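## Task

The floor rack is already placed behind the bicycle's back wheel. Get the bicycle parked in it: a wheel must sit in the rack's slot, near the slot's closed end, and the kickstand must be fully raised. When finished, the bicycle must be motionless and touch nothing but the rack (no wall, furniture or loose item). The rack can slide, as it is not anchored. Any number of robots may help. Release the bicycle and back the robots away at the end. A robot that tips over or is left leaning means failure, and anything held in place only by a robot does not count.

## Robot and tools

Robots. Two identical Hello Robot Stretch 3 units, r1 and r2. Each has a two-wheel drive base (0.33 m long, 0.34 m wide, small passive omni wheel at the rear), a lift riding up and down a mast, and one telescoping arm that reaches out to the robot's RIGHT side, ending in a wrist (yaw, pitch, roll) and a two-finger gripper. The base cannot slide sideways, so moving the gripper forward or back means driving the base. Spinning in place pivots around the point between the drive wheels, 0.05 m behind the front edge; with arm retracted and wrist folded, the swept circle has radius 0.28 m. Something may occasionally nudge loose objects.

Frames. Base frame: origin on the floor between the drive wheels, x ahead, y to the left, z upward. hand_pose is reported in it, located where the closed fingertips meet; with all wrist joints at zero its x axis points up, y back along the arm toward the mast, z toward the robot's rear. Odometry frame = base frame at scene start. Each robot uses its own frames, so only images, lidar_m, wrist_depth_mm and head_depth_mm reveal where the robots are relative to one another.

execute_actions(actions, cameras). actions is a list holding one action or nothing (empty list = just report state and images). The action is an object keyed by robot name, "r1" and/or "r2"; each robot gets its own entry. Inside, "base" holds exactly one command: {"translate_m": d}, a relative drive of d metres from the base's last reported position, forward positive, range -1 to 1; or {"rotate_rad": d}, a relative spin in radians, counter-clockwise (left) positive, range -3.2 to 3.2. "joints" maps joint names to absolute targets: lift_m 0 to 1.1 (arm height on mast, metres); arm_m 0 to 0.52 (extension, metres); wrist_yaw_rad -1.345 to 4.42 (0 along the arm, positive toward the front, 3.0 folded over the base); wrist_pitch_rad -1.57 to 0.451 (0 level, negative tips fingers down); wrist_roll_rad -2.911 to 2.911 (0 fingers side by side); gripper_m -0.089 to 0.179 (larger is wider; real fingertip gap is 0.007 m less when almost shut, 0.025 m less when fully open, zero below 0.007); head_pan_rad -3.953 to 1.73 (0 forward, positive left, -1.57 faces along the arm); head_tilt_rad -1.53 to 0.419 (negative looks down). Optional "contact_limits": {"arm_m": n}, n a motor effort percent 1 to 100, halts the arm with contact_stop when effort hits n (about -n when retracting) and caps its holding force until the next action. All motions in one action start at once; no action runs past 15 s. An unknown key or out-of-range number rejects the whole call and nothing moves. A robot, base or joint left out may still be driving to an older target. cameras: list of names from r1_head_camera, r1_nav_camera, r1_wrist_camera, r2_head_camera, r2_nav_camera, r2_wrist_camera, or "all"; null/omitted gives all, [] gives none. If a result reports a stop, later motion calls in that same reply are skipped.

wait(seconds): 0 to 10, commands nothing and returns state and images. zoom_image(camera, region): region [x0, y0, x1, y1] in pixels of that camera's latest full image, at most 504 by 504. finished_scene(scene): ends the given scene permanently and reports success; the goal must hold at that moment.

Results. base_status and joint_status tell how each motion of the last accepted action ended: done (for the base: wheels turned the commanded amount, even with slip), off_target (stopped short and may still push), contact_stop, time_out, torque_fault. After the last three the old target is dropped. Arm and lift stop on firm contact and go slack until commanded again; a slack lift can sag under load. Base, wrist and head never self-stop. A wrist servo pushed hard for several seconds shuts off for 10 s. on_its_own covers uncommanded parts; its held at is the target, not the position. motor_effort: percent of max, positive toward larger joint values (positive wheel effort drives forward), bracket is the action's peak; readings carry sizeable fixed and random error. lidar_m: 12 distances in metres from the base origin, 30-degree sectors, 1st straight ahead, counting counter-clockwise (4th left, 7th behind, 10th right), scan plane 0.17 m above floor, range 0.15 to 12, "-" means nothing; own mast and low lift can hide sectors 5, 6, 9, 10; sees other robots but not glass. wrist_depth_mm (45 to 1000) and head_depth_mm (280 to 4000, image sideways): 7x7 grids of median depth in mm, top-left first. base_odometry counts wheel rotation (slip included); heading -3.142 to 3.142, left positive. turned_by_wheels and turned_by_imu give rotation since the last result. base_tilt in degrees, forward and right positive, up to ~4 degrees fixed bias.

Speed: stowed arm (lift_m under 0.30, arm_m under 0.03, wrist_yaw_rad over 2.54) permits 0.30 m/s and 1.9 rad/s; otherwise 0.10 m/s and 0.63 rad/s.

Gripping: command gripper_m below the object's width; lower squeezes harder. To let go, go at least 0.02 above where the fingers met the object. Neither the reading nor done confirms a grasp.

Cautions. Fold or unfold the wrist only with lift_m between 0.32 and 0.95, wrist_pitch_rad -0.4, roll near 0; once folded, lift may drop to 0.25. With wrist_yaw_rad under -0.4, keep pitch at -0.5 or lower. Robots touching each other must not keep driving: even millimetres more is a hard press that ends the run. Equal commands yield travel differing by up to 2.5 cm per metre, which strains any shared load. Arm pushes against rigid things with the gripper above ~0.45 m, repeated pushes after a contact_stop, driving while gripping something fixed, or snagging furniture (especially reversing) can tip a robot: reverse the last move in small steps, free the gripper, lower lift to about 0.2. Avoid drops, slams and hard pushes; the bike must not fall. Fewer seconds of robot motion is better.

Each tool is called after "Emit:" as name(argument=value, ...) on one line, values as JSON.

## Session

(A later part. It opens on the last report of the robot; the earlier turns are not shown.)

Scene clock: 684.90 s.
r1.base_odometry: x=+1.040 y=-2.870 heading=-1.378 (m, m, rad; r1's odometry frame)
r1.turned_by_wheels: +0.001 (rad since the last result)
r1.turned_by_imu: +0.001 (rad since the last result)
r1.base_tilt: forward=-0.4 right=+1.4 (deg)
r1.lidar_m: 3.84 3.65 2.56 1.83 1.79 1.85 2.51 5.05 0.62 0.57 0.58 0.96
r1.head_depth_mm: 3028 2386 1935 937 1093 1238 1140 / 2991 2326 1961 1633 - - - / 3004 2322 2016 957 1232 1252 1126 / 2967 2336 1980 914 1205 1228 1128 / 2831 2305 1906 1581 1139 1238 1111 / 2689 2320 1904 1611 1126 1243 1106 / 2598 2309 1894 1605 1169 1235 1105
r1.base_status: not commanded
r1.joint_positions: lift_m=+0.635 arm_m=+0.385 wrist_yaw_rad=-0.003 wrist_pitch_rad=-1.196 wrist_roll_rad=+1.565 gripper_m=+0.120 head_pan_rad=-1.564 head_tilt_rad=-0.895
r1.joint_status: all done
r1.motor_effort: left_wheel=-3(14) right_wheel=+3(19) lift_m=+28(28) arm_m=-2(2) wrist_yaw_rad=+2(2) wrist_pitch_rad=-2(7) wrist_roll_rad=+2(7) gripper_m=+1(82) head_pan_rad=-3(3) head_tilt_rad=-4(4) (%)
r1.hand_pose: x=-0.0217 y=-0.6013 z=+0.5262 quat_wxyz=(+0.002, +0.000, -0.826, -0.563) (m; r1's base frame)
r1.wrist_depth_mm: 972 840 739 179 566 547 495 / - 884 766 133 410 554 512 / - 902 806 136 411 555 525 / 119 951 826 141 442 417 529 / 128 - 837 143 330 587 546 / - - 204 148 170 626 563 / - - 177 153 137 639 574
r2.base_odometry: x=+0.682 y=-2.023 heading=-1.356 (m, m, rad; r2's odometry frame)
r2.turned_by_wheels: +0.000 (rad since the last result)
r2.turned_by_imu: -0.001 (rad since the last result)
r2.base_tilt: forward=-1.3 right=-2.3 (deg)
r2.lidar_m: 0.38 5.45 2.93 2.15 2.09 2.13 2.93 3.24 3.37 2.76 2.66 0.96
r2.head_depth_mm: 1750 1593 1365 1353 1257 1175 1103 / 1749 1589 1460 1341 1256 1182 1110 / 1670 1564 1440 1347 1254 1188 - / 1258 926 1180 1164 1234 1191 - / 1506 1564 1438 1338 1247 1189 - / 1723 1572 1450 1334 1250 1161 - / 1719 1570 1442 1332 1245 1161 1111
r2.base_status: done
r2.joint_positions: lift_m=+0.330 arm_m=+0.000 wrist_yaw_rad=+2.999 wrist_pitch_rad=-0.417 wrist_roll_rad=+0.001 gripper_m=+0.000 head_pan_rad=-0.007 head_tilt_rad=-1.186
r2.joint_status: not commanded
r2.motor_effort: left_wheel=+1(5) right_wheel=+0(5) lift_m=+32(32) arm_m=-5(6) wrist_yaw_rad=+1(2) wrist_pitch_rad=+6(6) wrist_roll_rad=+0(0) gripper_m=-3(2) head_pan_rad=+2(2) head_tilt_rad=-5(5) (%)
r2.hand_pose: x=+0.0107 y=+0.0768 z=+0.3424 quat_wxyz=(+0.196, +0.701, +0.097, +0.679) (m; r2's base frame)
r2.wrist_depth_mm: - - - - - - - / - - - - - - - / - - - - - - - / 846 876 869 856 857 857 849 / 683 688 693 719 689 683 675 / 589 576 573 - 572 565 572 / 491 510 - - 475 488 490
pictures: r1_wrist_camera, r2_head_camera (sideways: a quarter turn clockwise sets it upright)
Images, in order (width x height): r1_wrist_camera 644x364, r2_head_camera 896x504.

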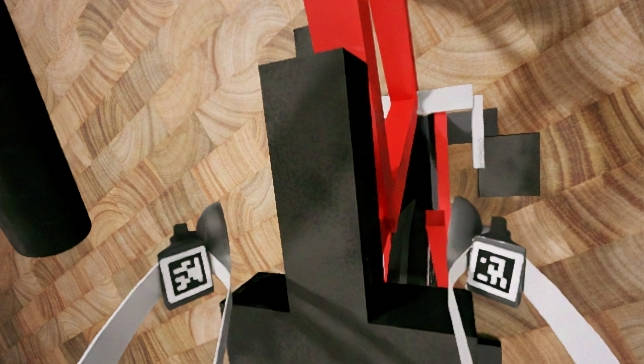

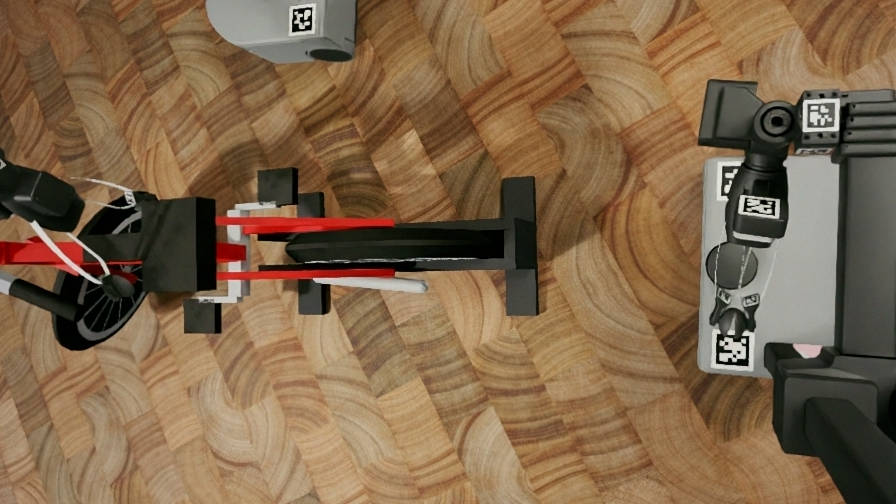

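The bike stands in the rack by itself. Now I'll lift r1's gripper off the saddle and retract the arm.

Emit:
execute_actions(actions=[{"r1": {"joints": {"lift_m": 0.78}}}], cameras=[])

Emit:
execute_actions(actions=[{"r1": {"joints": {"arm_m": 0.0}}, "r2": {"joints": {"head_tilt_rad": -0.8}}}], cameras=["r1_head_camera", "r2_head_camera"])

Scene clock: 693.27 s.
r1.base_odometry: x=+1.040 y=-2.870 heading=-1.378 (m, m, rad; r1's odometry frame)
r1.turned_by_wheels: +0.000 (rad since the last result)
r1.turned_by_imu: +0.000 (rad since the last result)
r1.base_tilt: forward=-0.4 right=+1.4 (deg)
r1.lidar_m: 3.83 3.67 2.56 1.84 1.79 1.84 2.51 5.06 0.62 0.57 0.58 0.96
r1.head_depth_mm: 2973 2339 1987 1439 - - - / 3031 2507 - 1583 1363 1249 1120 / 2941 2474 - 960 1240 1238 1131 / 2972 2370 1963 941 1158 1230 1135 / 2822 2291 1910 1586 1136 1237 1112 / 2739 2293 1888 1613 1129 1238 1112 / 2609 2302 1875 1600 1168 1229 1105
r1.base_status: not commanded
r1.joint_positions: lift_m=+0.779 arm_m=+0.385 wrist_yaw_rad=-0.003 wrist_pitch_rad=-1.197 wrist_roll_rad=+1.565 gripper_m=+0.120 head_pan_rad=-1.564 head_tilt_rad=-0.895
r1.joint_status: all done
r1.motor_effort: left_wheel=-3(2) right_wheel=+2(2) lift_m=+39(40) arm_m=-1(2) wrist_yaw_rad=+1(2) wrist_pitch_rad=-2(2) wrist_roll_rad=+2(2) gripper_m=+1(2) head_pan_rad=-3(3) head_tilt_rad=-2(3) (%)
r1.hand_pose: x=-0.0217 y=-0.6011 z=+0.6706 quat_wxyz=(+0.002, +0.000, -0.826, -0.564) (m; r1's base frame)
r1.wrist_depth_mm: - - 909 798 456 654 596 / - - 927 830 511 675 614 / - - 953 843 457 679 632 / - - - 890 368 700 658 / - - - 332 276 713 674 / - - - 949 281 779 688 / - - - - 579 763 693
r2.base_odometry: x=+0.682 y=-2.023 heading=-1.356 (m, m, rad; r2's odometry frame)
r2.turned_by_wheels: +0.000 (rad since the last result)
r2.turned_by_imu: -0.001 (rad since the last result)
r2.base_tilt: forward=-1.4 right=-2.4 (deg)
r2.lidar_m: 0.38 5.42 2.93 2.15 2.08 2.14 2.93 3.25 3.38 2.76 2.66 0.96
r2.head_depth_mm: 1745 1591 1364 1356 1254 1175 1100 / 1746 1582 1466 1352 1248 1188 1108 / 1741 1565 1438 1344 1248 1192 - / 1292 925 1179 1159 1240 1195 - / 1477 1563 1440 1345 1251 1188 - / 1725 1582 1450 1342 1247 1161 - / 1717 1568 1442 1334 1240 1161 1107
r2.base_status: not commanded
r2.joint_positions: lift_m=+0.330 arm_m=+0.000 wrist_yaw_rad=+2.999 wrist_pitch_rad=-0.417 wrist_roll_rad=+0.001 gripper_m=+0.000 head_pan_rad=-0.007 head_tilt_rad=-1.186
r2.joint_status: not commanded
r2.motor_effort: left_wheel=+1(1) right_wheel=+1(0) lift_m=+32(32) arm_m=-6(6) wrist_yaw_rad=+2(2) wrist_pitch_rad=+6(6) wrist_roll_rad=+0(0) gripper_m=-2(3) head_pan_rad=+2(2) head_tilt_rad=-5(5) (%)
r2.hand_pose: x=+0.0107 y=+0.0768 z=+0.3424 quat_wxyz=(+0.196, +0.701, +0.097, +0.679) (m; r2's base frame)
r2.wrist_depth_mm: - - - - - - - / - - - - - - - / - - - - - - - / 857 828 848 858 858 872 843 / 701 689 678 706 680 683 689 / 571 577 574 - 572 563 568 / 484 504 - - 471 497 485
pictures: none
No camera images: the call's "cameras" was empty. Leave "cameras" out to get every camera's image.

Scene clock: 697.30 s.
r1.base_odometry: x=+1.040 y=-2.870 heading=-1.378 (m, m, rad; r1's odometry frame)
r1.turned_by_wheels: +0.000 (rad since the last result)
r1.turned_by_imu: +0.000 (rad since the last result)
r1.base_tilt: forward=-0.4 right=+1.5 (deg)
r1.lidar_m: 3.82 3.68 2.55 1.83 1.79 1.84 2.50 5.09 0.62 0.57 0.58 0.96
r1.head_depth_mm: 2996 2326 1938 934 1096 - - / 3044 2356 1933 1595 1388 - 1083 / 3012 2330 1930 966 1224 - - / 2913 2321 1934 969 1150 1249 1095 / 2809 2316 1917 1577 1139 1248 1105 / 2711 2287 1893 1606 1134 1241 1109 / 2650 2280 1881 1595 1168 1219 1104
r1.base_status: not commanded
r1.joint_positions: lift_m=+0.779 arm_m=+0.002 wrist_yaw_rad=-0.001 wrist_pitch_rad=-1.197 wrist_roll_rad=+1.565 gripper_m=+0.120 head_pan_rad=-1.564 head_tilt_rad=-0.895
r1.joint_status: all done
joint sent to its limit — the command would take r1.arm_m past its lower limit, so that joint was sent only as far as its limit.
r1.motor_effort: left_wheel=-2(2) right_wheel=+2(2) lift_m=+39(39) arm_m=-4(3) wrist_yaw_rad=+0(2) wrist_pitch_rad=-1(2) wrist_roll_rad=+1(2) gripper_m=+1(0) head_pan_rad=-3(3) head_tilt_rad=-3(3) (%)
r1.hand_pose: x=-0.0216 y=-0.2178 z=+0.6705 quat_wxyz=(+0.002, +0.001, -0.826, -0.564) (m; r1's base frame)
r1.wrist_depth_mm: - - 891 794 724 676 - / - - 746 823 746 - - / - 473 727 829 766 - - / - 448 764 842 782 728 656 / - 425 669 892 818 717 666 / - - 698 888 818 776 680 / - - - - 848 778 689
r2.base_odometry: x=+0.682 y=-2.023 heading=-1.356 (m, m, rad; r2's odometry frame)
r2.turned_by_wheels: +0.000 (rad since the last result)
r2.turned_by_imu: -0.001 (rad since the last result)
r2.base_tilt: forward=-1.5 right=-2.3 (deg)
r2.lidar_m: 0.38 5.42 2.94 2.14 2.08 2.14 2.93 3.25 3.35 2.76 2.66 0.95
r2.head_depth_mm: 3103 2780 2147 1751 1357 1283 1129 / 3434 2728 2139 1767 1478 1279 1133 / 3747 2718 2116 1737 1442 1279 1127 / 3788 2691 1984 1025 1179 990 1088 / 3682 2691 2093 1634 1466 1249 1120 / 3758 2675 2095 1717 1461 1264 1119 / 3689 2644 2074 1704 1451 1257 1112
r2.base_status: not commanded
r2.joint_positions: lift_m=+0.330 arm_m=+0.000 wrist_yaw_rad=+2.999 wrist_pitch_rad=-0.417 wrist_roll_rad=+0.001 gripper_m=+0.000 head_pan_rad=-0.007 head_tilt_rad=-0.804
r2.joint_status: all done
r2.motor_effort: left_wheel=+1(1) right_wheel=+0(0) lift_m=+32(32) arm_m=-5(6) wrist_yaw_rad=+1(1) wrist_pitch_rad=+6(6) wrist_roll_rad=+0(0) gripper_m=-2(2) head_pan_rad=+2(2) head_tilt_rad=+2(18) (%)
r2.hand_pose: x=+0.0107 y=+0.0768 z=+0.3424 quat_wxyz=(+0.196, +0.701, +0.097, +0.679) (m; r2's base frame)
r2.wrist_depth_mm: - - - - - - - / - - - - - - - / - - - - - - - / 862 896 849 869 837 834 855 / 695 669 688 721 688 679 671 / 572 570 571 - 584 559 571 / 497 500 - - 468 486 488
pictures: r1_head_camera (sideways: a quarter turn clockwise sets it upright), r2_head_camera (sideways: a quarter turn clockwise sets it upright)
Images, in order (width x height): r1_head_camera 896x504, r2_head_camera 896x504.

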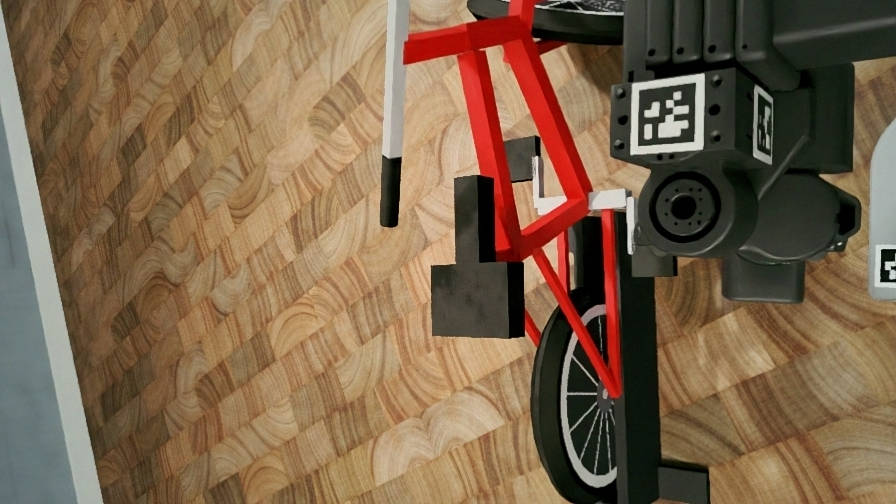

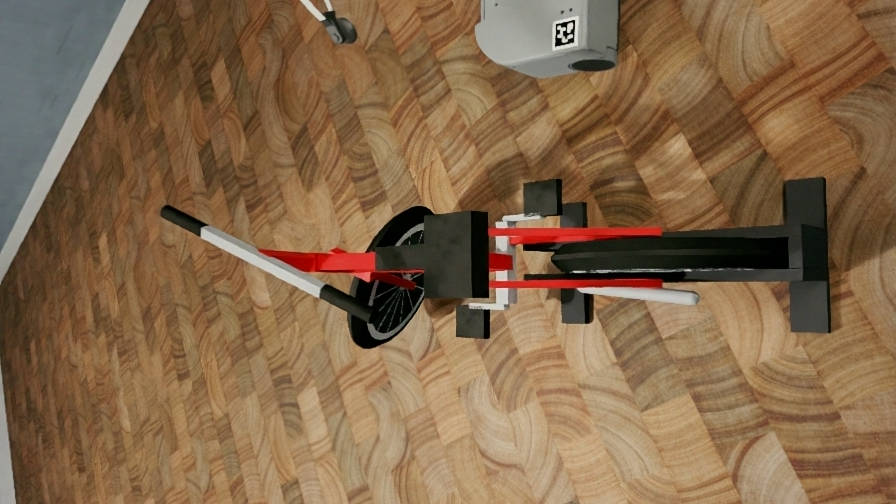

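The bike is standing upright in the rack with its rear wheel near the closed end, the kickstand is folded, and both robots are clear. Finishing scene 1.

Emit:
finished_scene(scene=1)

The scene is finished: the task was done.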